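# Transfer the 96-well plate from shaker S1 to nest N1

## Task

Take the 96-well plate off plate shaker S1 and put it into plate nest N1. It must lie flat, seated within the nest's locating features, and well A1 (at the plate's cut-off corner) must be at the nest corner labelled A1. It must stay put without the robot holding it. At the end the gripper must release the plate and withdraw.

## Robot and tools

ROBOT. Two 7-joint xArm7 arms, left_arm and right_arm, each ending in a parallel two-finger gripper. The arm not in use may be parked out of the way. The two arms must never collide or push hard on each other.

FRAME. All positions are in one scene frame. The origin is on the table top between the arms, +z is up, and +x points out over the table. left_arm sits on the +y side at base (+0.049, +0.292, 0) m with quat_wxyz (+0.998, 0, 0, +0.065). right_arm sits at (-0.040, -0.268, 0) m with quat_wxyz (+0.999, 0, 0, -0.051). The arm names do not tell you which side of a camera image an arm appears on.

GRIPPER. The fingers point along the gripper's +z axis and close along its y axis. The reported end_effector_position is the point between the pads when closed, about 2 cm short of the fingertips. The fingertips move about 10 mm further along +z as they close. The pads open to at most 84 mm apart. Grip a plate only across its width, on its body above the flange. A pad pushed down onto a base flange can jam, and opening may not free it.

execute_actions. The argument actions is a list holding one item or none.
- Empty list []: the robot gets no new command and the current state comes back.
- Motion item {"rows": [...], "steps": n}: n is 1 to 15 control steps of 1/30 s each, default 15. Each row is used for one step. If there are fewer rows than steps, the last row repeats.
- Wait item {"steps": n}: no command. It returns once n steps (up to 300) have passed since the previous result, and time spent replying counts toward n.
- The optional pictures flag (true/false) controls whether camera images come back. By default they do.
A refused call sends nothing to the robot.

ROW LAYOUT. Each row is one flat list of 16 numbers, each in [-1, 1], covering both arms even if only one moves:
- Numbers 1-8 are left_arm: 7 joint values in order waist, shoulder, upper arm roll, elbow, forearm roll, wrist pitch, wrist roll, then the gripper opening.
- Numbers 9-16 are the same eight for right_arm.
The joint values are offsets, not poses. A value of 1.0 equals 2.036 rad. Each offset is counted from the joint angles shown in the most recent result that reports them. Before any result in the scene has shown them, or for the second and later calls within one reply, it is counted from where the arm is when the action starts. It is never counted from the previous row. So all zeros drives the arm back to that reference rather than holding still.

JOINT RANGES (rad), same for both arms: waist -6.283 to 6.283, shoulder -2.059 to 2.094, upper arm roll -6.283 to 6.283, elbow -0.192 to 3.927, forearm roll -6.283 to 6.283, wrist pitch -1.693 to 3.142, wrist roll -6.283 to 6.283. A call is refused if it pushes a joint more than 0.010 rad outward past its range. The true end may differ from the stated one by up to 0.010 rad. A joint sent beyond its true end is stopped there, and the result then says "joint sent to its limit". That note may refer to an earlier action. Missing the note does not prove there is room left.

OPENING. The gripper value is absolute: +1 is fully open, -1 is closed.

MOTION. Joint targets move at most 3.14 rad/s and take 0.16 s to reach full speed. Joints of one arm are slowed together so they arrive together. Each step the target is kept within 0.623 rad of the measured angle. If the targets would carry the gripper more than 70 mm from its measured position, they are scaled back. Between calls the arms keep moving toward the last row sent, including while you write. They stop once nothing is moving anymore or a step is HELD. After that only a new action moves them further.

RESULT LINES.
- State line: for each arm, end_effector_position (m), end_effector_quat_wxyz, and linear and angular velocities (m/s, rad/s). The printed hand position can be off, more so at long reach.
- Joint positions and Joint velocities: one block per arm, the 7 joints in order (rad, rad/s), then pad gap (m, m/s; 0.084 when fully open).
- grip_measured: the measured opening on the command scale.
- Joint torques: the drive's total output per joint. It is non-zero even in free air and includes an offset, a scale and noise.
- "joint command not followed": a clearance check altered or blocked joint targets; the rest of the row still ran.
- HELD: marks steps where your row, or part of it, was not sent.
- MOTOR HOT: a motor is at 65 °C or more.
- OVER-TEMPERATURE FAULT: a motor reached 80 °C and its arm is braked until it cools. Holding loads heats motors, even while idle.
- TORQUE FAULT: contact torque hit a load limit. The arm backs that joint off, holds for 10 s, and drops the rest of the call.
Load limits (N m): waist 46, shoulder 46, upper arm roll 27.6, elbow 27.6, forearm roll 27.6, wrist pitch 18.4, wrist roll 18.4. A carried object's weight adds to these.

GRIPPING. To keep hold, command an opening clearly below grip_measured; the lower it is, the harder the squeeze. The limit is about 24 N per pad for objects up to about 6 cm wide. Fast closing can press harder, sometimes enough to pop the fingers open. Echoing grip_measured back gives only a light grip, and wider parts may slip. Brief external tugs on held parts or shoves on loose ones can occur.

OTHER TOOLS.
- zoom_image {camera, region:[x0,y0,x1,y1]}: enlarges a region of the latest full image, up to 504x504 px, with (0,0) at the top left. Cameras are cam_high, cam_low, cam_left_wrist and cam_right_wrist, each 504x504. In a wrist camera image, +x is right and +y is down.
- read_manual {section:"licences"}: returns licence text only and does not move the robot.
- finished_scene {scene}: irreversibly ends the given scene and reports whether the goal was met. Replying without any tool call also ends things.

AVOID. Do not drop, slam or knock anything off the table. Avoid hard pushes, arm-to-arm contact and torque faults. Release the plate only once it is seated flat in N1, then open the gripper and move clear before calling finished_scene.

Each tool is called after ">>>" as name(argument=value, ...) on one line, values as JSON.

## Session

>>> execute_actions(actions=[])

Scene clock: 0.00 s of 8400.00 s.
left_arm: end_effector_position=(+0.4754, +0.6816, +0.3218) grip_measured=+1.00 end_effector_quat_wxyz=(+0.009, +0.353, +0.840, +0.413) end_effector_velocity=(-0.000, +0.000, -0.000) end_effector_angular_velocity=(-0.000, -0.000, +0.000) | right_arm: end_effector_position=(+0.3567, -0.3096, +0.2483) grip_measured=+1.00 end_effector_quat_wxyz=(-0.001, +0.999, -0.052, -0.002) end_effector_velocity=(+0.000, +0.000, +0.000) end_effector_angular_velocity=(-0.000, -0.000, +0.001)
Joint positions: left_arm=[ 1.147 -0.126 -0.562  0.95   0.813  0.381 -2.317  0.084] | right_arm=[-0.001 -0.251 -0.003  0.914  0.002  1.169 -0.003  0.084]
Joint velocities: left_arm=[-0.  0.  0. -0. -0. -0. -0. -0.] | right_arm=[ 0.  0. -0.  0. -0. -0. -0.  0.]
Joint torques (N m, as the arm reports them, + toward a larger angle): no reading
Motor temperatures (°C, as the motors report them): left_arm=[27 31 32 30 27 31 34] | right_arm=[27 26 29 29 29 33 31]

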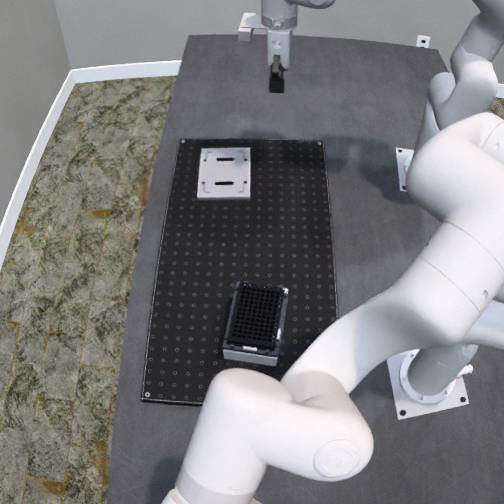

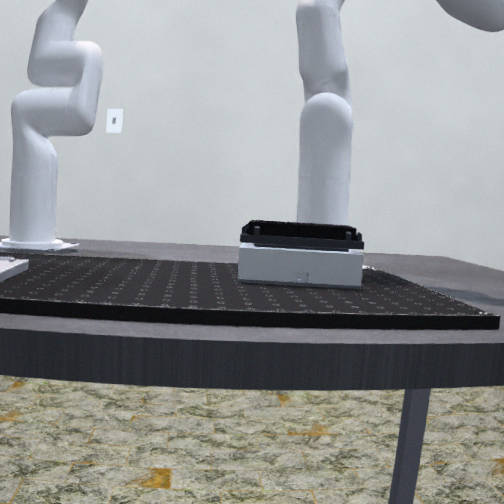

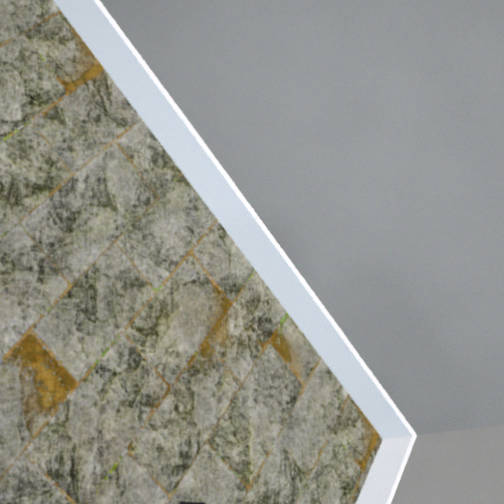

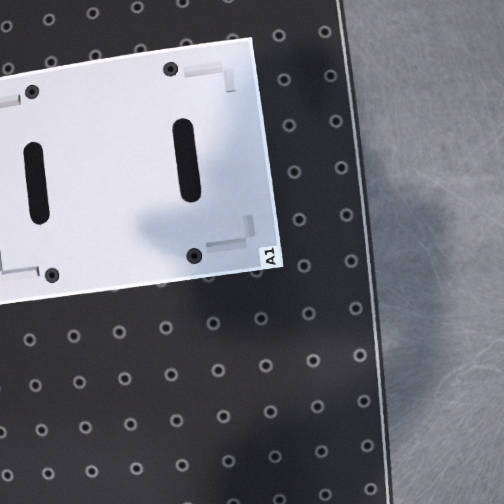

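>>> execute_actions(actions=[{"rows":[[0,0,0,0,0,0,0,1,0.392,0.291,0,0.418,0,0.125,-0.428,1]],"steps":15}], pictures=false)

>>> execute_actions(actions=[{"steps":30}])

Scene clock: 4.83 s of 8400.00 s.
left_arm: end_effector_position=(+0.4754, +0.6816, +0.3218) grip_measured=+1.00 end_effector_quat_wxyz=(+0.009, +0.353, +0.840, +0.413) end_effector_velocity=(-0.000, +0.000, -0.000) end_effector_angular_velocity=(-0.000, -0.000, +0.001) | right_arm: end_effector_position=(+0.4274, -0.1197, +0.2735) grip_measured=+1.00 end_effector_quat_wxyz=(-0.002, +0.932, +0.362, -0.019) end_effector_velocity=(+0.069, +0.469, +0.085) end_effector_angular_velocity=(+0.063, -0.080, +1.857)
Joint positions: left_arm=[ 1.147 -0.126 -0.562  0.95   0.813  0.381 -2.317  0.084] | right_arm=[ 0.411  0.073 -0.002  1.342  0.002  1.307 -0.435  0.084]
Joint velocities: left_arm=[-0.     0.001  0.001  0.     0.    -0.     0.     0.   ] | right_arm=[ 0.871  0.604 -0.001  0.957 -0.     0.26  -0.987 -0.   ]
Joint torques (N m, as the arm reports them, + toward a larger angle): left_arm=[ -0.8  -10.63   2.34  18.74  -0.78  -1.3   -0.09] | right_arm=[ -0.73 -21.8    0.7   22.32  -0.34  -1.42  -0.46]
Motor temperatures (°C, as the motors report them): left_arm=[27 31 32 32 27 31 34] | right_arm=[27 27 29 31 29 33 31]
Steps of this call (steps 1 to 90: nothing new was sent; then 1.33 s passed at rest; steps 91 to 105: all 15 steps of this action). Readings (joint positions):
91: left_arm=[1.147 -0.126 -0.562 0.950 0.813 0.381 -2.317] | right_arm=[-0.000 -0.251 -0.003 0.915 0.002 1.169 -0.004]
92: left_arm=[1.147 -0.126 -0.562 0.950 0.813 0.381 -2.317] | right_arm=[0.007 -0.244 -0.005 0.922 0.002 1.173 -0.012]
94: left_arm=[1.147 -0.126 -0.562 0.950 0.813 0.381 -2.317] | right_arm=[0.060 -0.194 -0.011 0.979 0.002 1.196 -0.069]
98: left_arm=[1.147 -0.126 -0.562 0.950 0.813 0.381 -2.317] | right_arm=[0.199 -0.074 -0.003 1.115 0.002 1.244 -0.205]
105: the state above

Scene clock: 5.83 s of 8400.00 s.
left_arm: end_effector_position=(+0.4754, +0.6816, +0.3218) grip_measured=+1.00 end_effector_quat_wxyz=(+0.009, +0.353, +0.840, +0.413) end_effector_velocity=(+0.000, -0.000, +0.000) end_effector_angular_velocity=(-0.000, -0.001, +0.000) | right_arm: end_effector_position=(+0.4018, +0.0984, +0.3007) grip_measured=+1.00 end_effector_quat_wxyz=(-0.001, +0.709, +0.705, +0.000) end_effector_velocity=(-0.001, +0.002, -0.000) end_effector_angular_velocity=(-0.000, -0.001, +0.004)
Joint positions: left_arm=[ 1.147 -0.126 -0.562  0.95   0.813  0.381 -2.317  0.084] | right_arm=[ 0.797  0.341 -0.003  1.765  0.002  1.423 -0.874  0.084]
Joint velocities: left_arm=[ 0.    -0.    -0.    -0.     0.    -0.    -0.001 -0.   ] | right_arm=[ 0.003  0.001  0.     0.001 -0.001 -0.    -0.001 -0.   ]
Joint torques (N m, as the arm reports them, + toward a larger angle): left_arm=[ -0.71 -10.74   2.38  19.01  -0.78  -1.3   -0.26] | right_arm=[ -1.64 -26.22  -0.17  22.86  -1.    -1.58  -0.43]
Motor temperatures (°C, as the motors report them): left_arm=[27 31 32 32 27 31 34] | right_arm=[27 27 29 32 29 33 31]
Steps of this call (steps 1 to 30: the robot went on to your last target). Readings (joint positions):
1: left_arm=[1.147 -0.126 -0.562 0.950 0.813 0.381 -2.317] | right_arm=[0.440 0.093 -0.002 1.374 0.002 1.316 -0.468]
2: left_arm=[1.147 -0.126 -0.562 0.950 0.813 0.381 -2.317] | right_arm=[0.468 0.113 -0.002 1.405 0.002 1.325 -0.500]
4: left_arm=[1.147 -0.126 -0.562 0.950 0.813 0.381 -2.317] | right_arm=[0.526 0.152 -0.002 1.468 0.002 1.342 -0.565]
8: left_arm=[1.147 -0.126 -0.562 0.950 0.813 0.381 -2.317] | right_arm=[0.638 0.230 -0.002 1.590 0.002 1.375 -0.693]
30: the state above

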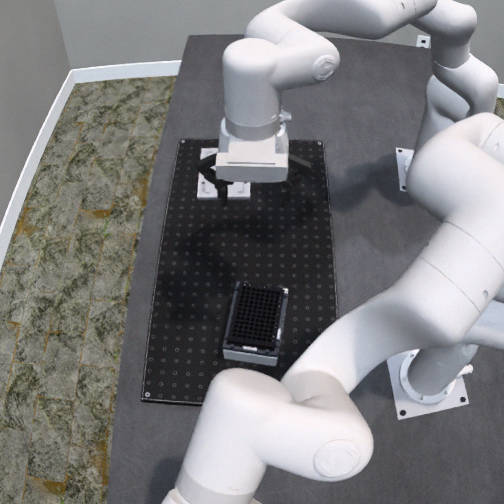

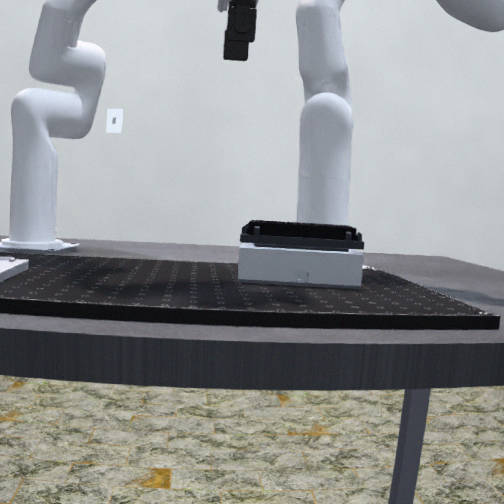

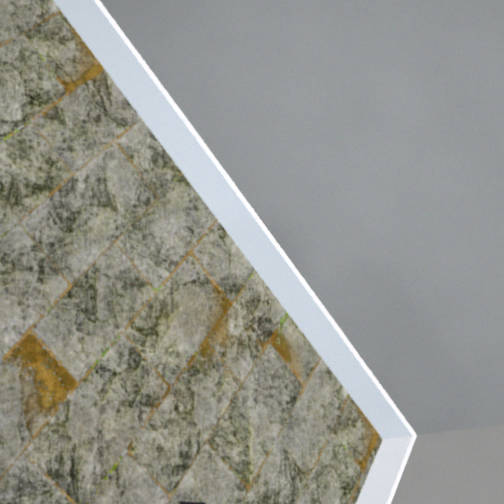

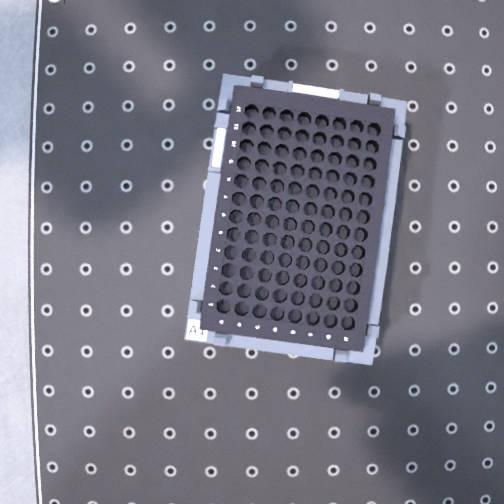

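>>> execute_actions(actions=[{"rows":[[0,0,0,0,0,0,0,1,0.055,0.1395,0,-0.0429,0,-0.182,0.126,1]],"steps":15}], pictures=false)

>>> execute_actions(actions=[{"steps":20}])

Scene clock: 7.87 s of 8400.00 s.
left_arm: end_effector_position=(+0.4754, +0.6816, +0.3218) grip_measured=+1.00 end_effector_quat_wxyz=(+0.009, +0.353, +0.840, +0.413) end_effector_velocity=(-0.000, +0.000, -0.000) end_effector_angular_velocity=(-0.001, -0.000, +0.001) | right_arm: end_effector_position=(+0.3911, +0.1800, +0.1201) grip_measured=+1.00 end_effector_quat_wxyz=(-0.000, +0.755, +0.656, -0.008) end_effector_velocity=(-0.045, +0.038, -0.146) end_effector_angular_velocity=(-0.044, +0.050, -0.071)
Joint positions: left_arm=[ 1.147 -0.126 -0.562  0.95   0.813  0.381 -2.317  0.084] | right_arm=[ 0.906  0.622 -0.     1.675  0.002  1.069 -0.628  0.084]
Joint velocities: left_arm=[-0.     0.001  0.001  0.    -0.    -0.     0.     0.   ] | right_arm=[ 0.081  0.205  0.014 -0.086 -0.    -0.225  0.164  0.   ]
Joint torques (N m, as the arm reports them, + toward a larger angle): left_arm=[ -0.48 -10.53   2.15  18.97  -0.83  -1.2   -0.1 ] | right_arm=[ -6.23 -46.27  -4.46  31.83  -0.22  -1.82  -0.33]
Motor temperatures (°C, as the motors report them): left_arm=[27 31 32 33 27 31 34] | right_arm=[27 27 29 33 29 33 31]
Steps of this call (steps 1 to 15: the robot went on to your last target; steps 16 to 46: nothing new was sent; steps 47 to 61: all 15 steps of this action). Readings (joint positions):
47: left_arm=[1.147 -0.126 -0.562 0.950 0.813 0.381 -2.317] | right_arm=[0.797 0.342 -0.003 1.765 0.002 1.422 -0.874]
48: left_arm=[1.147 -0.126 -0.562 0.950 0.813 0.381 -2.317] | right_arm=[0.799 0.345 -0.004 1.765 0.002 1.414 -0.868]
50: left_arm=[1.147 -0.126 -0.562 0.950 0.813 0.381 -2.317] | right_arm=[0.813 0.378 -0.006 1.759 0.002 1.360 -0.831]
54: left_arm=[1.147 -0.126 -0.562 0.950 0.813 0.381 -2.317] | right_arm=[0.852 0.481 -0.002 1.721 0.002 1.242 -0.749]
61: the state above

Scene clock: 8.53 s of 8400.00 s.
left_arm: end_effector_position=(+0.4754, +0.6816, +0.3218) grip_measured=+1.00 end_effector_quat_wxyz=(+0.009, +0.353, +0.840, +0.413) end_effector_velocity=(-0.000, +0.000, -0.000) end_effector_angular_velocity=(-0.000, +0.001, -0.000) | right_arm: end_effector_position=(+0.3945, +0.1829, +0.1204) grip_measured=+1.00 end_effector_quat_wxyz=(-0.000, +0.758, +0.652, +0.000) end_effector_velocity=(-0.001, -0.000, -0.002) end_effector_angular_velocity=(-0.003, +0.002, +0.001)
Joint positions: left_arm=[ 1.147 -0.126 -0.562  0.95   0.813  0.381 -2.317  0.084] | right_arm=[ 0.909  0.625 -0.003  1.678  0.002  1.053 -0.618  0.084]
Joint velocities: left_arm=[ 0.     0.    -0.    -0.     0.     0.     0.001  0.   ] | right_arm=[-0.     0.002  0.001 -0.001 -0.001  0.     0.    -0.   ]
Joint torques (N m, as the arm reports them, + toward a larger angle): left_arm=[ -0.57 -10.9    1.99  19.13  -1.12  -1.46  -0.21] | right_arm=[ -2.07 -31.03  -0.44  22.19  -0.72  -1.77  -0.38]
Motor temperatures (°C, as the motors report them): left_arm=[27 31 32 33 27 31 34] | right_arm=[27 27 29 33 29 33 31]
Steps of this call (steps 1 to 20: the robot went on to your last target). Readings (joint positions):
1: left_arm=[1.147 -0.126 -0.562 0.950 0.813 0.381 -2.317] | right_arm=[0.908 0.626 -0.000 1.674 0.002 1.063 -0.624]
2: left_arm=[1.147 -0.126 -0.562 0.950 0.813 0.381 -2.317] | right_arm=[0.909 0.626 -0.001 1.675 0.002 1.059 -0.621]
4: left_arm=[1.147 -0.126 -0.562 0.950 0.813 0.381 -2.317] | right_arm=[0.908 0.623 -0.004 1.680 0.002 1.055 -0.619]
8: left_arm=[1.147 -0.126 -0.562 0.950 0.813 0.381 -2.317] | right_arm=[0.908 0.621 -0.004 1.680 0.002 1.053 -0.618]
20: the state above

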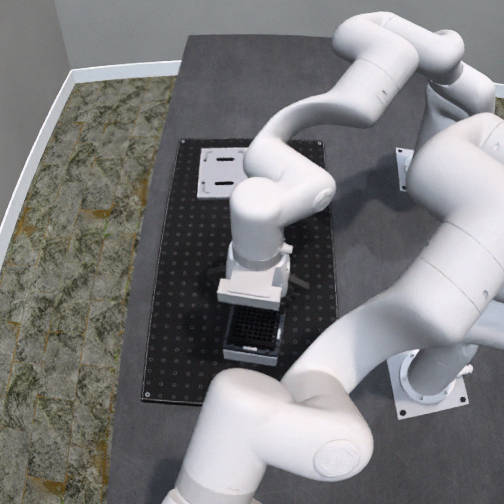

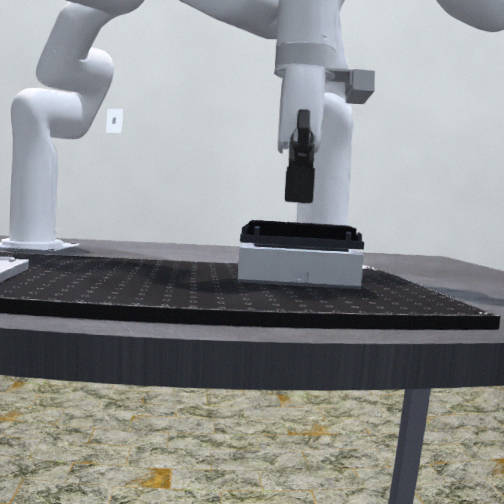

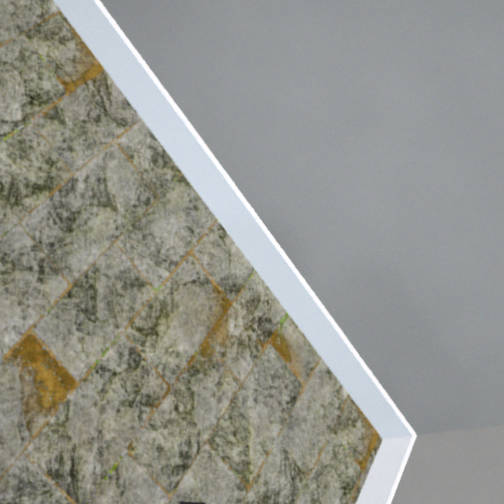

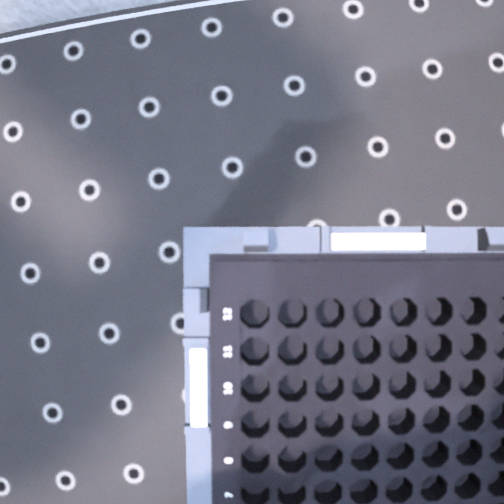

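>>> execute_actions(actions=[{"rows":[[0,0,0,0,0,0,0,1,0,0.0183,0,-0.0144,0,-0.0327,0,1]],"steps":15}], pictures=false)

>>> execute_actions(actions=[{"steps":15}])

Scene clock: 10.13 s of 8400.00 s.
left_arm: end_effector_position=(+0.4754, +0.6816, +0.3218) grip_measured=+1.00 end_effector_quat_wxyz=(+0.009, +0.353, +0.840, +0.413) end_effector_velocity=(-0.000, +0.000, -0.001) end_effector_angular_velocity=(-0.001, -0.000, +0.001) | right_arm: end_effector_position=(+0.3945, +0.1834, +0.0908) grip_measured=+1.00 end_effector_quat_wxyz=(-0.000, +0.758, +0.652, +0.001) end_effector_velocity=(-0.001, -0.003, -0.006) end_effector_angular_velocity=(-0.008, +0.006, -0.002)
Joint positions: left_arm=[ 1.147 -0.126 -0.562  0.95   0.813  0.381 -2.317  0.084] | right_arm=[ 0.909  0.661 -0.003  1.649  0.002  0.986 -0.618  0.084]
Joint velocities: left_arm=[-0.     0.001  0.001  0.     0.    -0.    -0.001 -0.   ] | right_arm=[-0.001  0.005 -0.002 -0.006  0.    -0.001 -0.    -0.   ]
Joint torques (N m, as the arm reports them, + toward a larger angle): left_arm=[ -0.33 -10.95   2.2   18.84  -0.97  -1.27  -0.22] | right_arm=[ -1.48 -30.87  -0.81  22.18  -0.5   -1.71  -0.31]
Motor temperatures (°C, as the motors report them): left_arm=[27 31 32 33 27 31 34] | right_arm=[27 28 29 33 29 33 31]
Steps of this call (steps 1 to 15: the robot went on to your last target; steps 16 to 33: nothing new was sent; steps 34 to 48: all 15 steps of this action). Readings (joint positions):
34: left_arm=[1.147 -0.126 -0.562 0.950 0.813 0.381 -2.317] | right_arm=[0.909 0.625 -0.003 1.677 0.002 1.052 -0.618]
35: left_arm=[1.147 -0.126 -0.562 0.950 0.813 0.381 -2.317] | right_arm=[0.909 0.628 -0.003 1.675 0.002 1.043 -0.618]
37: left_arm=[1.147 -0.126 -0.562 0.950 0.813 0.381 -2.317] | right_arm=[0.909 0.644 -0.003 1.663 0.002 1.010 -0.618]
41: left_arm=[1.147 -0.126 -0.562 0.950 0.813 0.381 -2.317] | right_arm=[0.908 0.664 -0.004 1.647 0.002 0.989 -0.618]
48: the state above

Scene clock: 10.63 s of 8400.00 s.
left_arm: end_effector_position=(+0.4754, +0.6816, +0.3218) grip_measured=+1.00 end_effector_quat_wxyz=(+0.009, +0.353, +0.840, +0.413) end_effector_velocity=(+0.000, +0.000, -0.000) end_effector_angular_velocity=(-0.000, -0.000, -0.000) | right_arm: end_effector_position=(+0.3946, +0.1829, +0.0901) grip_measured=+1.00 end_effector_quat_wxyz=(+0.000, +0.758, +0.652, +0.000) end_effector_velocity=(+0.001, -0.001, +0.000) end_effector_angular_velocity=(+0.000, -0.000, -0.002)
Joint positions: left_arm=[ 1.147 -0.126 -0.562  0.95   0.813  0.381 -2.317  0.084] | right_arm=[ 0.909  0.662 -0.003  1.649  0.002  0.986 -0.618  0.084]
Joint velocities: left_arm=[ 0.     0.001 -0.     0.     0.    -0.     0.    -0.   ] | right_arm=[-0.001  0.    -0.001  0.     0.    -0.    -0.    -0.   ]
Joint torques (N m, as the arm reports them, + toward a larger angle): left_arm=[ -0.71 -10.72   2.37  18.98  -1.04  -1.18  -0.17] | right_arm=[ -1.52 -31.46  -0.48  21.56  -0.22  -1.34  -0.48]
Motor temperatures (°C, as the motors report them): left_arm=[27 32 32 34 27 31 34] | right_arm=[27 28 29 33 29 33 31]
Steps of this call (steps 1 to 15: the robot went on to your last target). Readings (joint positions):
1: left_arm=[1.147 -0.126 -0.562 0.950 0.813 0.381 -2.317] | right_arm=[0.909 0.661 -0.003 1.649 0.002 0.986 -0.618]
2: left_arm=[1.147 -0.126 -0.562 0.950 0.813 0.381 -2.317] | right_arm=[0.909 0.662 -0.003 1.649 0.002 0.986 -0.618]
4: left_arm=[1.147 -0.126 -0.562 0.950 0.813 0.381 -2.317] | right_arm=[0.909 0.662 -0.003 1.649 0.002 0.986 -0.618]
8: left_arm=[1.147 -0.126 -0.562 0.950 0.813 0.381 -2.317] | right_arm=[0.909 0.662 -0.003 1.649 0.002 0.986 -0.618]
15: the state above
All arms were judged still, so your last target was given up. Only a new action makes them travel on or press farther. Fingers that are still opening or closing keep moving.

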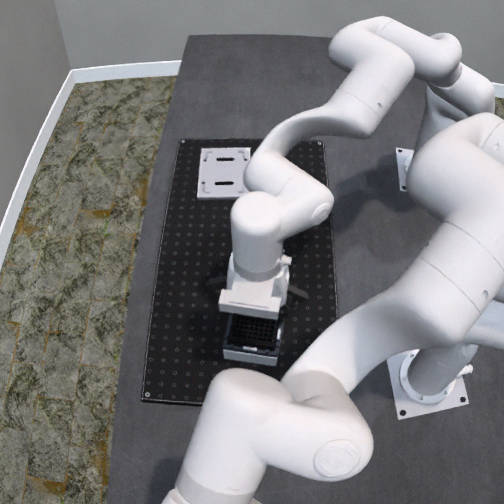

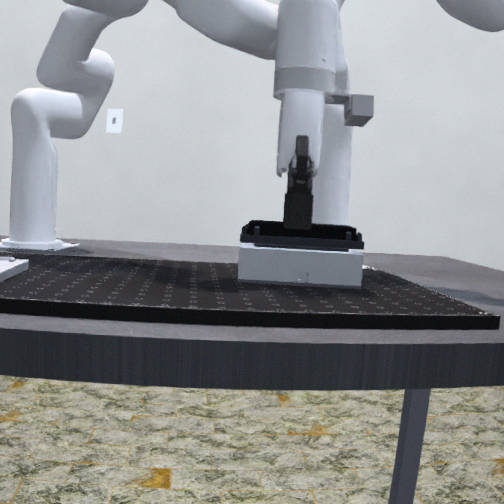

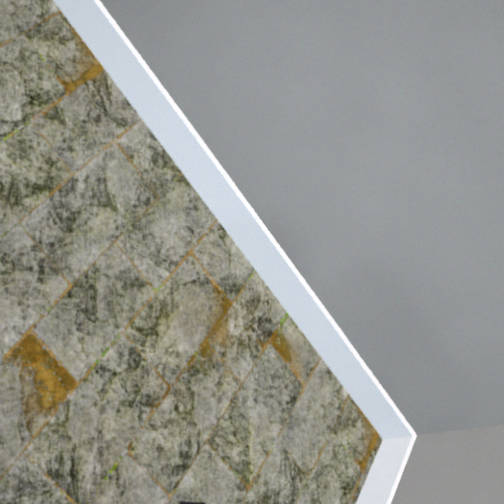

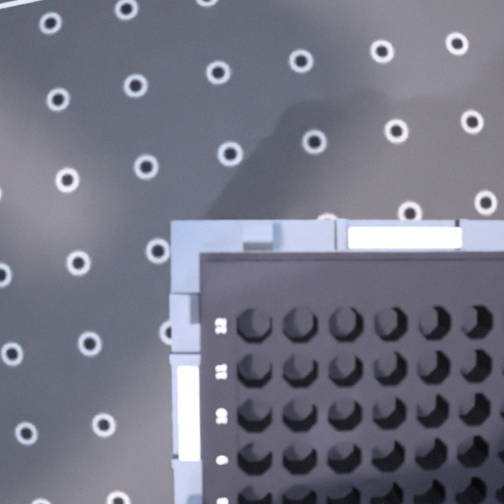

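>>> execute_actions(actions=[{"rows":[[0,0,0,0,0,0,0,1,0,0,0,0,0,0,0,0.3]],"steps":15}])

>>> zoom_image(camera="cam_low", region=[220, 170, 380, 270])

Scene clock: 11.63 s of 8400.00 s.
left_arm: end_effector_position=(+0.4754, +0.6816, +0.3218) grip_measured=+1.00 end_effector_quat_wxyz=(+0.009, +0.353, +0.840, +0.413) end_effector_velocity=(-0.000, +0.000, -0.000) end_effector_angular_velocity=(-0.001, -0.001, +0.001) | right_arm: end_effector_position=(+0.3950, +0.1828, +0.0904) grip_measured=+0.93 end_effector_quat_wxyz=(+0.000, +0.758, +0.652, +0.001) end_effector_velocity=(+0.000, -0.001, -0.000) end_effector_angular_velocity=(-0.001, +0.001, -0.001)
Joint positions: left_arm=[ 1.147 -0.126 -0.562  0.95   0.813  0.381 -2.317  0.084] | right_arm=[ 0.908  0.662 -0.003  1.649  0.002  0.986 -0.618  0.081]
Joint velocities: left_arm=[ 0.     0.     0.     0.    -0.     0.    -0.001 -0.   ] | right_arm=[-0.001  0.     0.    -0.001 -0.     0.     0.     0.   ]
Joint torques (N m, as the arm reports them, + toward a larger angle): left_arm=[ -0.65 -10.44   2.39  19.11  -0.44  -1.27  -0.14] | right_arm=[  0.31 -30.35   1.11  20.77   0.02  -1.44  -0.54]
Motor temperatures (°C, as the motors report them): left_arm=[27 32 32 34 27 31 34] | right_arm=[27 28 29 34 29 33 31]
Steps of this call (steps 1 to 15: nothing new was sent; steps 16 to 30: all 15 steps of this action). Readings (joint positions):
16: left_arm=[1.147 -0.126 -0.562 0.950 0.813 0.381 -2.317] | right_arm=[0.909 0.662 -0.004 1.649 0.002 0.986 -0.618]
17: left_arm=[1.147 -0.126 -0.562 0.950 0.813 0.381 -2.317] | right_arm=[0.908 0.661 -0.004 1.649 0.002 0.986 -0.618]
19: left_arm=[1.147 -0.126 -0.562 0.950 0.813 0.381 -2.317] | right_arm=[0.908 0.662 -0.004 1.649 0.002 0.986 -0.618]
23: left_arm=[1.147 -0.126 -0.562 0.950 0.813 0.381 -2.317] | right_arm=[0.908 0.662 -0.004 1.649 0.002 0.986 -0.618]
30: the state above

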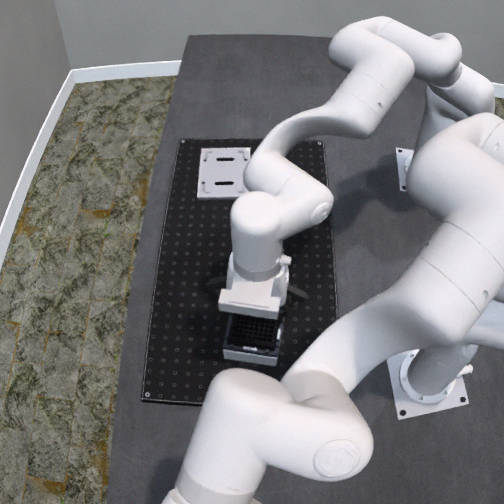

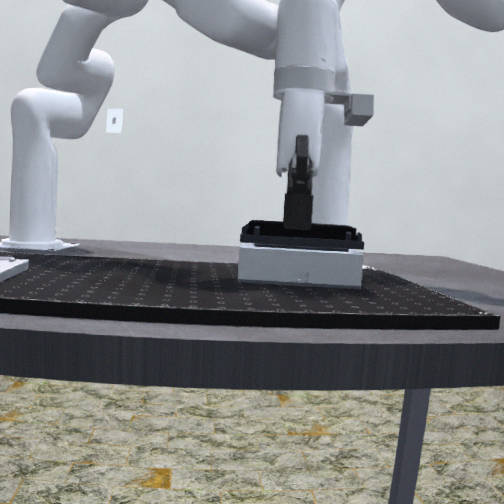

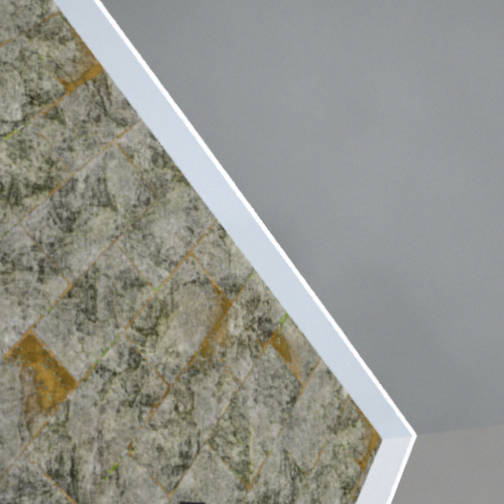

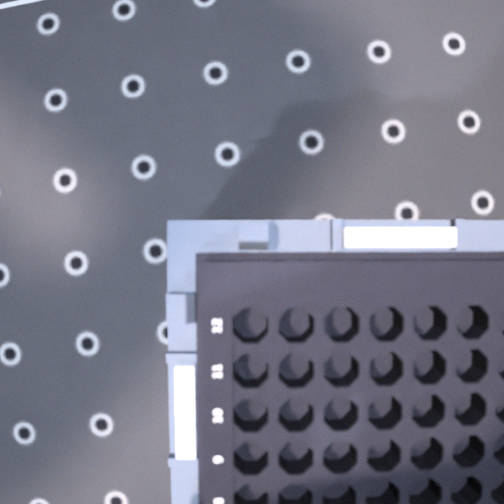

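Region (220, 170, 380, 270) of cam_low's 504x504 image, scaled by 3.150, with more detail than that image has; it fills the top 315 rows of this view, and the rest is white.

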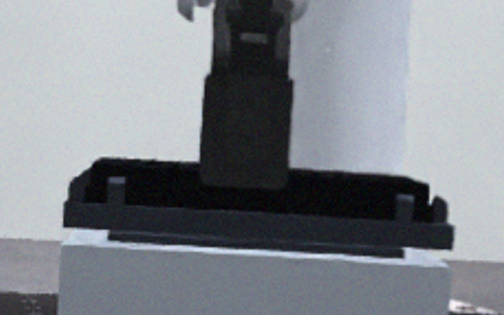

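>>> execute_actions(actions=[{"rows":[[0,0,0,0,0,0,0,1,0,0,0,0,0,0,0,-0.5],[0,0,0,0,0,0,0,1,0,0,0,0,0,0,0,-0.5],[0,0,0,0,0,0,0,1,0,0,0,0,0,0,0,-0.5],[0,0,0,0,0,0,0,1,0,-0.009,0,0.010,0,0.02,0,-0.5],[0,0,0,0,0,0,0,1,0,-0.009,0,0.010,0,0.02,0,-0.5],[0,0,0,0,0,0,0,1,0,-0.018,0,0.0206,0,0.039,0,-0.5],[0,0,0,0,0,0,0,1,0,-0.018,0,0.0206,0,0.039,0,-0.5],[0,0,0,0,0,0,0,1,0,-0.028,0,0.031,0,0.059,0,-0.5],[0,0,0,0,0,0,0,1,0,-0.028,0,0.031,0,0.059,0,-0.5],[0,0,0,0,0,0,0,1,0,-0.0369,0,0.0413,0,0.0787,0,-0.5]],"steps":15}], pictures=false)

>>> execute_actions(actions=[{"steps":10}])

Scene clock: 13.33 s of 8400.00 s.
left_arm: end_effector_position=(+0.4754, +0.6816, +0.3218) grip_measured=+1.00 end_effector_quat_wxyz=(+0.009, +0.353, +0.840, +0.413) end_effector_velocity=(+0.001, -0.001, -0.000) end_effector_angular_velocity=(+0.000, +0.000, -0.002) | right_arm: end_effector_position=(+0.3954, +0.1847, +0.1621) grip_measured=+0.92 end_effector_quat_wxyz=(-0.001, +0.758, +0.652, +0.005) end_effector_velocity=(+0.001, -0.018, +0.024) end_effector_angular_velocity=(-0.038, +0.021, -0.017)
Joint positions: left_arm=[ 1.147 -0.126 -0.562  0.95   0.813  0.381 -2.317  0.084] | right_arm=[ 0.909  0.584 -0.003  1.733  0.002  1.14  -0.618  0.081]
Joint velocities: left_arm=[-0.    -0.    -0.001  0.     0.     0.     0.    -0.   ] | right_arm=[-0.008 -0.029 -0.013  0.032 -0.005  0.103 -0.    -0.   ]
Joint torques (N m, as the arm reports them, + toward a larger angle): left_arm=[ -0.51 -10.6    2.21  19.22  -0.94  -1.26  -0.17] | right_arm=[ -0.53 -23.59  -0.23  17.44  -0.76  -1.69  -0.41]
Motor temperatures (°C, as the motors report them): left_arm=[27 32 32 34 27 31 34] | right_arm=[27 28 29 34 29 33 31]
Steps of this call (steps 1 to 15: the robot went on to your last target; steps 16 to 36: nothing new was sent; steps 37 to 51: all 15 steps of this action). Readings (joint positions):
37: left_arm=[1.147 -0.126 -0.562 0.950 0.813 0.381 -2.317] | right_arm=[0.909 0.662 -0.003 1.649 0.002 0.986 -0.618]
38: left_arm=[1.147 -0.126 -0.562 0.950 0.813 0.381 -2.317] | right_arm=[0.909 0.662 -0.003 1.649 0.002 0.986 -0.618]
40: left_arm=[1.147 -0.126 -0.562 0.950 0.813 0.381 -2.317] | right_arm=[0.908 0.662 -0.003 1.649 0.002 0.987 -0.618]
44: left_arm=[1.147 -0.126 -0.562 0.950 0.813 0.381 -2.317] | right_arm=[0.908 0.642 -0.003 1.673 0.002 1.039 -0.618]
51: the state above

Scene clock: 13.67 s of 8400.00 s.
left_arm: end_effector_position=(+0.4754, +0.6816, +0.3218) grip_measured=+1.00 end_effector_quat_wxyz=(+0.009, +0.353, +0.840, +0.413) end_effector_velocity=(-0.000, +0.000, -0.000) end_effector_angular_velocity=(+0.000, +0.000, +0.001) | right_arm: end_effector_position=(+0.3945, +0.1826, +0.1595) grip_measured=+0.92 end_effector_quat_wxyz=(+0.000, +0.758, +0.652, -0.000) end_effector_velocity=(+0.004, +0.002, +0.009) end_effector_angular_velocity=(+0.012, -0.013, -0.003)
Joint positions: left_arm=[ 1.147 -0.126 -0.562  0.95   0.813  0.381 -2.317  0.084] | right_arm=[ 0.908  0.587 -0.003  1.733  0.002  1.146 -0.618  0.081]
Joint velocities: left_arm=[ 0.    -0.     0.001 -0.     0.     0.     0.     0.   ] | right_arm=[-0.001 -0.009 -0.001  0.008  0.    -0.001  0.     0.   ]
Joint torques (N m, as the arm reports them, + toward a larger angle): left_arm=[ -0.61 -10.75   2.25  18.83  -0.67  -1.56  -0.07] | right_arm=[ -1.42 -30.24  -0.51  22.43  -0.41  -1.55  -0.37]
Motor temperatures (°C, as the motors report them): left_arm=[27 32 32 34 27 31 34] | right_arm=[27 28 29 34 29 33 31]
Steps of this call (steps 1 to 10: the robot went on to your last target). Readings (joint positions):
1: left_arm=[1.147 -0.126 -0.562 0.950 0.813 0.381 -2.317] | right_arm=[0.909 0.584 -0.003 1.733 0.002 1.143 -0.618]
2: left_arm=[1.147 -0.126 -0.562 0.950 0.813 0.381 -2.317] | right_arm=[0.909 0.586 -0.003 1.733 0.002 1.144 -0.618]
4: left_arm=[1.147 -0.126 -0.562 0.950 0.813 0.381 -2.317] | right_arm=[0.908 0.588 -0.003 1.731 0.002 1.146 -0.618]
8: left_arm=[1.147 -0.126 -0.562 0.950 0.813 0.381 -2.317] | right_arm=[0.909 0.588 -0.003 1.732 0.002 1.146 -0.618]
10: the state above

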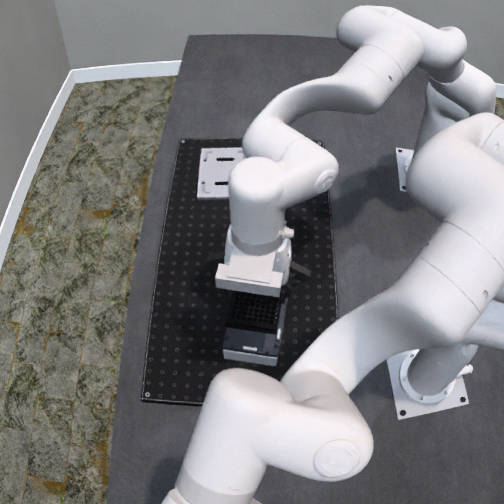

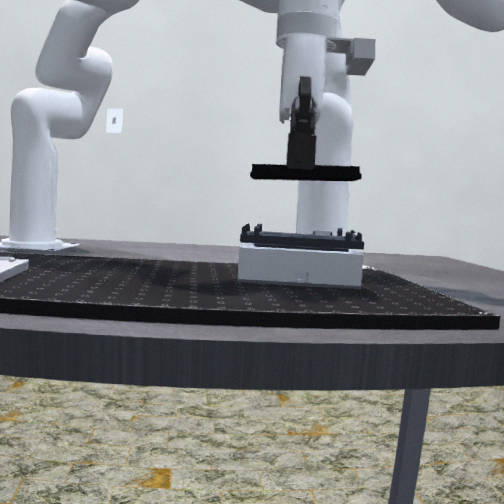

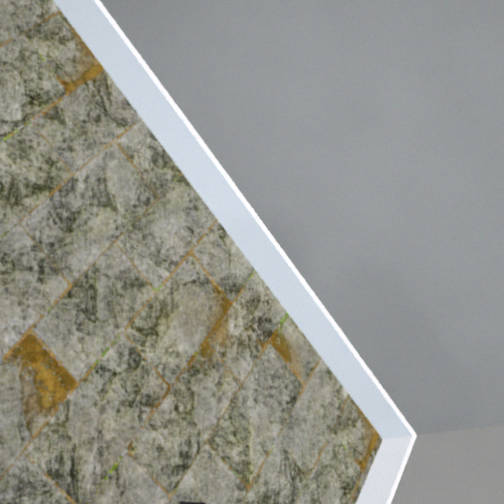

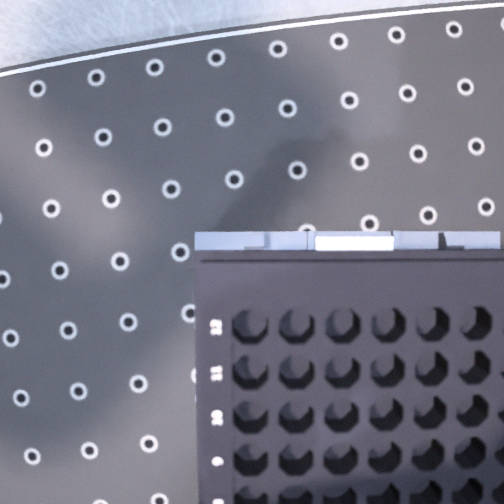

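>>> execute_actions(actions=[{"rows":[[0,0,0,0,0,0,0,1,-0.035,-0.013,0,-0.029,0,-0.016,-0.044,-0.5],[0,0,0,0,0,0,0,1,-0.069,-0.026,0,-0.058,0,-0.032,-0.087,-0.5],[0,0,0,0,0,0,0,1,-0.104,-0.039,0,-0.087,0,-0.048,-0.131,-0.5],[0,0,0,0,0,0,0,1,-0.139,-0.052,0,-0.115,0,-0.064,-0.174,-0.5],[0,0,0,0,0,0,0,1,-0.173,-0.065,0,-0.144,0,-0.08,-0.218,-0.5],[0,0,0,0,0,0,0,1,-0.208,-0.078,0,-0.173,0,-0.096,-0.261,-0.5],[0,0,0,0,0,0,0,1,-0.243,-0.09,0,-0.202,0,-0.112,-0.305,-0.5],[0,0,0,0,0,0,0,1,-0.278,-0.103,0,-0.231,0,-0.128,-0.348,-0.5],[0,0,0,0,0,0,0,1,-0.312,-0.116,0,-0.26,0,-0.143,-0.392,-0.5],[0,0,0,0,0,0,0,1,-0.3469,-0.1292,0,-0.2886,0,-0.1594,-0.4352,-0.5]],"steps":15}], pictures=false)

>>> execute_actions(actions=[{"steps":35}])

Scene clock: 15.40 s of 8400.00 s.
left_arm: end_effector_position=(+0.4754, +0.6816, +0.3218) grip_measured=+1.00 end_effector_quat_wxyz=(+0.009, +0.353, +0.840, +0.413) end_effector_velocity=(+0.000, -0.000, +0.000) end_effector_angular_velocity=(-0.000, -0.002, +0.001) | right_arm: end_effector_position=(+0.4812, -0.0070, +0.1318) grip_measured=+0.92 end_effector_quat_wxyz=(+0.000, +0.732, +0.681, -0.000) end_effector_velocity=(+0.103, -0.464, -0.067) end_effector_angular_velocity=(+0.003, +0.002, +0.212)
Joint positions: left_arm=[ 1.147 -0.126 -0.562  0.95   0.813  0.381 -2.317  0.084] | right_arm=[ 0.572  0.462 -0.006  1.454  0.002  0.992 -1.036  0.081]
Joint velocities: left_arm=[-0.    -0.001 -0.    -0.    -0.     0.    -0.003  0.   ] | right_arm=[-0.796 -0.298  0.007 -0.663 -0.001 -0.365 -1.003  0.   ]
Joint torques (N m, as the arm reports them, + toward a larger angle): left_arm=[ -0.62 -10.46   2.2   19.19  -0.75  -1.33  -0.26] | right_arm=[ -0.81 -28.52   0.36  21.76  -0.31  -1.19  -0.48]
Motor temperatures (°C, as the motors report them): left_arm=[27 32 32 35 27 31 34] | right_arm=[27 29 29 35 29 33 31]
Steps of this call (steps 1 to 15: the robot went on to your last target; steps 16 to 37: nothing new was sent; steps 38 to 52: all 15 steps of this action). Readings (joint positions):
38: left_arm=[1.147 -0.126 -0.562 0.950 0.813 0.381 -2.317] | right_arm=[0.908 0.586 -0.003 1.732 0.002 1.146 -0.619]
39: left_arm=[1.147 -0.126 -0.562 0.950 0.813 0.381 -2.317] | right_arm=[0.903 0.584 -0.001 1.728 0.002 1.143 -0.627]
41: left_arm=[1.147 -0.126 -0.562 0.950 0.813 0.381 -2.317] | right_arm=[0.866 0.568 0.007 1.693 0.003 1.123 -0.681]
45: left_arm=[1.147 -0.126 -0.562 0.950 0.813 0.381 -2.317] | right_arm=[0.756 0.531 -0.006 1.607 0.002 1.076 -0.808]
52: the state above

Scene clock: 16.57 s of 8400.00 s.
left_arm: end_effector_position=(+0.4754, +0.6816, +0.3218) grip_measured=+1.00 end_effector_quat_wxyz=(+0.009, +0.353, +0.840, +0.413) end_effector_velocity=(-0.001, +0.001, -0.000) end_effector_angular_velocity=(-0.001, -0.000, +0.003) | right_arm: end_effector_position=(+0.4802, -0.2176, +0.0998) grip_measured=+0.92 end_effector_quat_wxyz=(-0.000, +0.697, +0.717, -0.000) end_effector_velocity=(-0.000, +0.000, -0.000) end_effector_angular_velocity=(+0.001, -0.000, +0.000)
Joint positions: left_arm=[ 1.147 -0.126 -0.562  0.95   0.813  0.381 -2.317  0.084] | right_arm=[ 0.202  0.324 -0.004  1.145  0.002  0.822 -1.504  0.081]
Joint velocities: left_arm=[-0.     0.001  0.002  0.     0.     0.001 -0.001 -0.   ] | right_arm=[-0.     0.     0.001 -0.     0.001 -0.    -0.001  0.   ]
Joint torques (N m, as the arm reports them, + toward a larger angle): left_arm=[ -0.41 -10.44   2.2   19.03  -0.7   -1.2   -0.24] | right_arm=[ -1.49 -24.2    0.    20.23  -0.61  -1.71   0.01]
Motor temperatures (°C, as the motors report them): left_arm=[27 32 32 35 27 31 34] | right_arm=[27 29 29 35 29 33 31]
Steps of this call (steps 1 to 35: the robot went on to your last target). Readings (joint positions):
1: left_arm=[1.147 -0.126 -0.562 0.950 0.813 0.381 -2.317] | right_arm=[0.545 0.452 -0.006 1.432 0.002 0.980 -1.069]
2: left_arm=[1.147 -0.126 -0.562 0.950 0.813 0.381 -2.317] | right_arm=[0.518 0.442 -0.005 1.409 0.002 0.968 -1.103]
4: left_arm=[1.147 -0.126 -0.562 0.950 0.813 0.381 -2.317] | right_arm=[0.464 0.422 -0.005 1.364 0.002 0.943 -1.172]
8: left_arm=[1.147 -0.126 -0.562 0.950 0.813 0.381 -2.317] | right_arm=[0.355 0.381 -0.004 1.273 0.002 0.892 -1.310]
35: the state above

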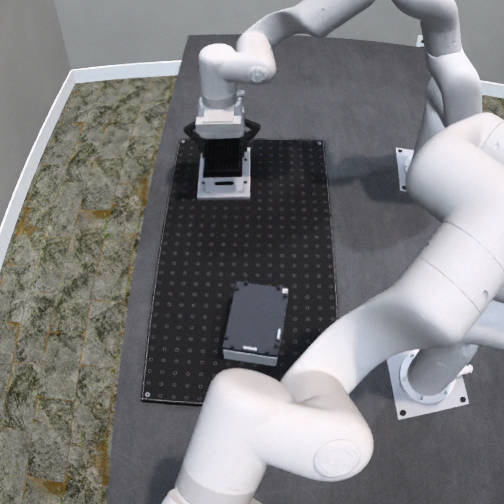

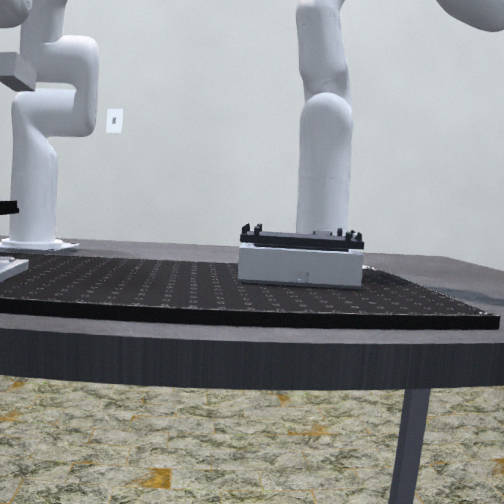

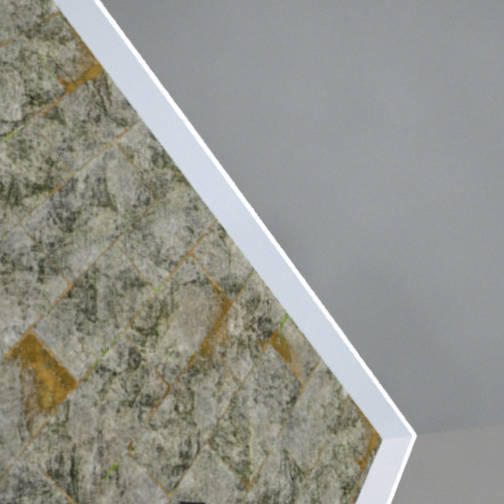

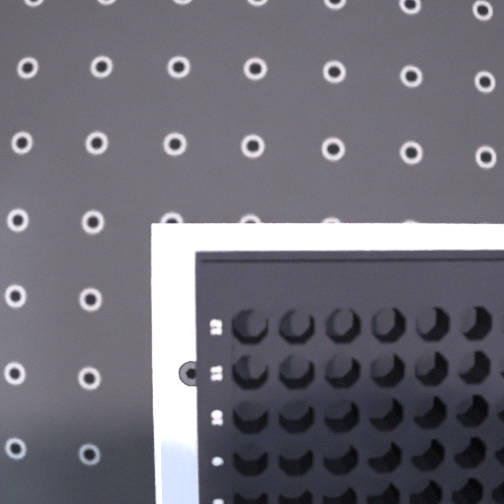

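>>> execute_actions(actions=[{"rows":[[0,0,0,0,0,0,0,1,-0.0074,0.0323,0,-0.0175,0,-0.0503,-0.0074,-0.5]],"steps":15}], pictures=false)

>>> execute_actions(actions=[{"steps":12}])

Scene clock: 18.60 s of 8400.00 s.
left_arm: end_effector_position=(+0.4754, +0.6816, +0.3218) grip_measured=+1.00 end_effector_quat_wxyz=(+0.009, +0.353, +0.840, +0.413) end_effector_velocity=(-0.000, +0.000, -0.000) end_effector_angular_velocity=(-0.000, +0.000, +0.000) | right_arm: end_effector_position=(+0.4793, -0.2254, +0.0610) grip_measured=+0.92 end_effector_quat_wxyz=(+0.001, +0.697, +0.717, +0.001) end_effector_velocity=(-0.008, -0.003, -0.010) end_effector_angular_velocity=(-0.004, +0.024, -0.003)
Joint positions: left_arm=[ 1.147 -0.126 -0.562  0.95   0.813  0.381 -2.317  0.084] | right_arm=[ 0.187  0.389 -0.003  1.11   0.002  0.719 -1.519  0.081]
Joint velocities: left_arm=[ 0.  0.  0.  0. -0. -0.  0.  0.] | right_arm=[-0.001  0.01  -0.003 -0.013 -0.001  0.001 -0.    -0.   ]
Joint torques (N m, as the arm reports them, + toward a larger angle): left_arm=[ -0.66 -10.41   2.08  19.12  -0.97  -1.33  -0.16] | right_arm=[ -1.31 -25.26  -0.25  19.31  -0.52  -1.69  -0.32]
Motor temperatures (°C, as the motors report them): left_arm=[27 32 32 35 27 31 34] | right_arm=[27 29 29 35 29 33 31]
Steps of this call (steps 1 to 15: the robot went on to your last target; steps 16 to 46: nothing new was sent; steps 47 to 61: all 15 steps of this action). Readings (joint positions):
47: left_arm=[1.147 -0.126 -0.562 0.950 0.813 0.381 -2.317] | right_arm=[0.202 0.324 -0.003 1.145 0.002 0.821 -1.504]
48: left_arm=[1.147 -0.126 -0.562 0.950 0.813 0.381 -2.317] | right_arm=[0.201 0.328 -0.003 1.143 0.002 0.812 -1.505]
50: left_arm=[1.147 -0.126 -0.562 0.950 0.813 0.381 -2.317] | right_arm=[0.195 0.354 -0.002 1.131 0.002 0.765 -1.512]
54: left_arm=[1.147 -0.126 -0.562 0.950 0.813 0.381 -2.317] | right_arm=[0.187 0.393 -0.005 1.105 0.002 0.726 -1.518]
61: the state above

Scene clock: 19.00 s of 8400.00 s.
left_arm: end_effector_position=(+0.4754, +0.6816, +0.3218) grip_measured=+1.00 end_effector_quat_wxyz=(+0.009, +0.353, +0.840, +0.413) end_effector_velocity=(+0.000, +0.000, -0.001) end_effector_angular_velocity=(-0.002, +0.000, +0.000) | right_arm: end_effector_position=(+0.4786, -0.2257, +0.0601) grip_measured=+0.92 end_effector_quat_wxyz=(+0.000, +0.697, +0.717, +0.000) end_effector_velocity=(-0.000, +0.000, -0.000) end_effector_angular_velocity=(+0.000, +0.001, -0.000)
Joint positions: left_arm=[ 1.147 -0.126 -0.562  0.95   0.813  0.381 -2.317  0.084] | right_arm=[ 0.187  0.39  -0.004  1.109  0.002  0.719 -1.519  0.081]
Joint velocities: left_arm=[-0.     0.002 -0.    -0.    -0.     0.    -0.001 -0.   ] | right_arm=[ 0.001  0.001 -0.    -0.     0.    -0.     0.     0.   ]
Joint torques (N m, as the arm reports them, + toward a larger angle): left_arm=[ -0.7  -10.74   1.99  19.12  -0.81  -1.18  -0.21] | right_arm=[ -1.99 -25.82  -0.02  19.38  -0.52  -1.32  -0.12]
Motor temperatures (°C, as the motors report them): left_arm=[27 32 32 35 27 31 34] | right_arm=[27 29 29 35 29 33 31]
Steps of this call (steps 1 to 12: the robot went on to your last target). Readings (joint positions):
1: left_arm=[1.147 -0.126 -0.562 0.950 0.813 0.381 -2.317] | right_arm=[0.187 0.389 -0.004 1.110 0.002 0.720 -1.519]
2: left_arm=[1.147 -0.126 -0.562 0.950 0.813 0.381 -2.317] | right_arm=[0.187 0.389 -0.004 1.110 0.002 0.720 -1.519]
4: left_arm=[1.147 -0.126 -0.562 0.950 0.813 0.381 -2.317] | right_arm=[0.187 0.390 -0.004 1.110 0.002 0.720 -1.519]
8: left_arm=[1.147 -0.126 -0.562 0.950 0.813 0.381 -2.317] | right_arm=[0.187 0.390 -0.004 1.110 0.002 0.719 -1.519]
12: the state above

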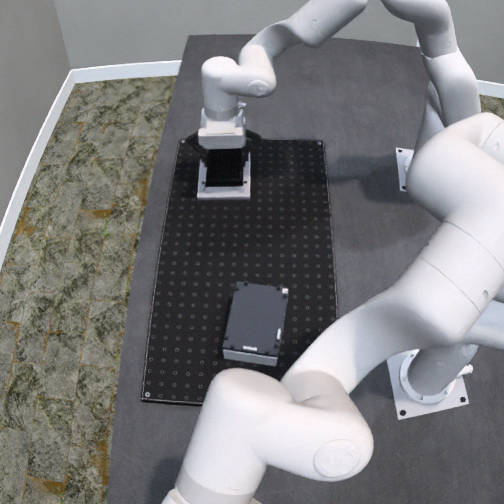

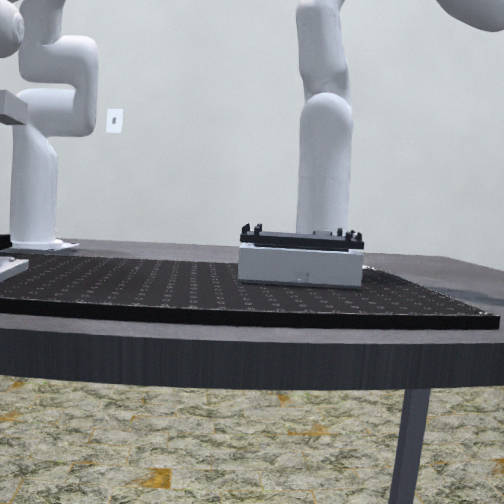

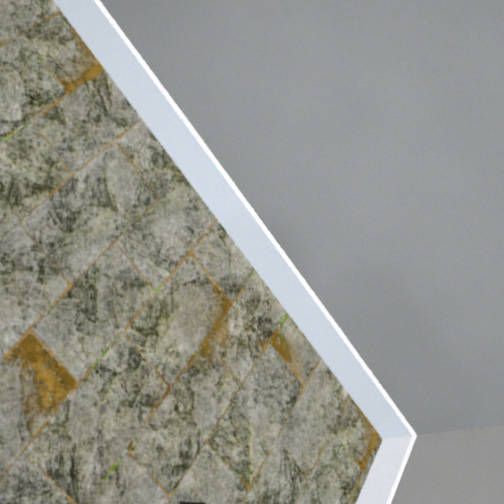

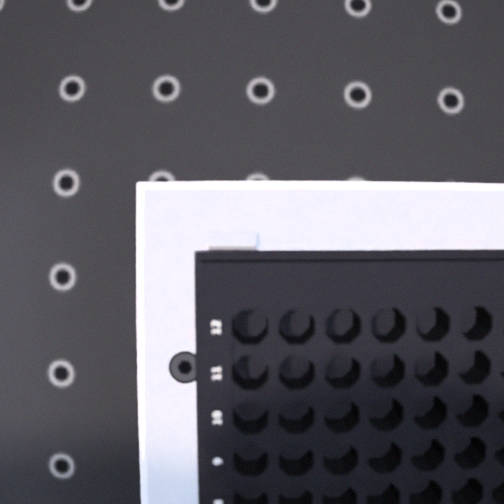

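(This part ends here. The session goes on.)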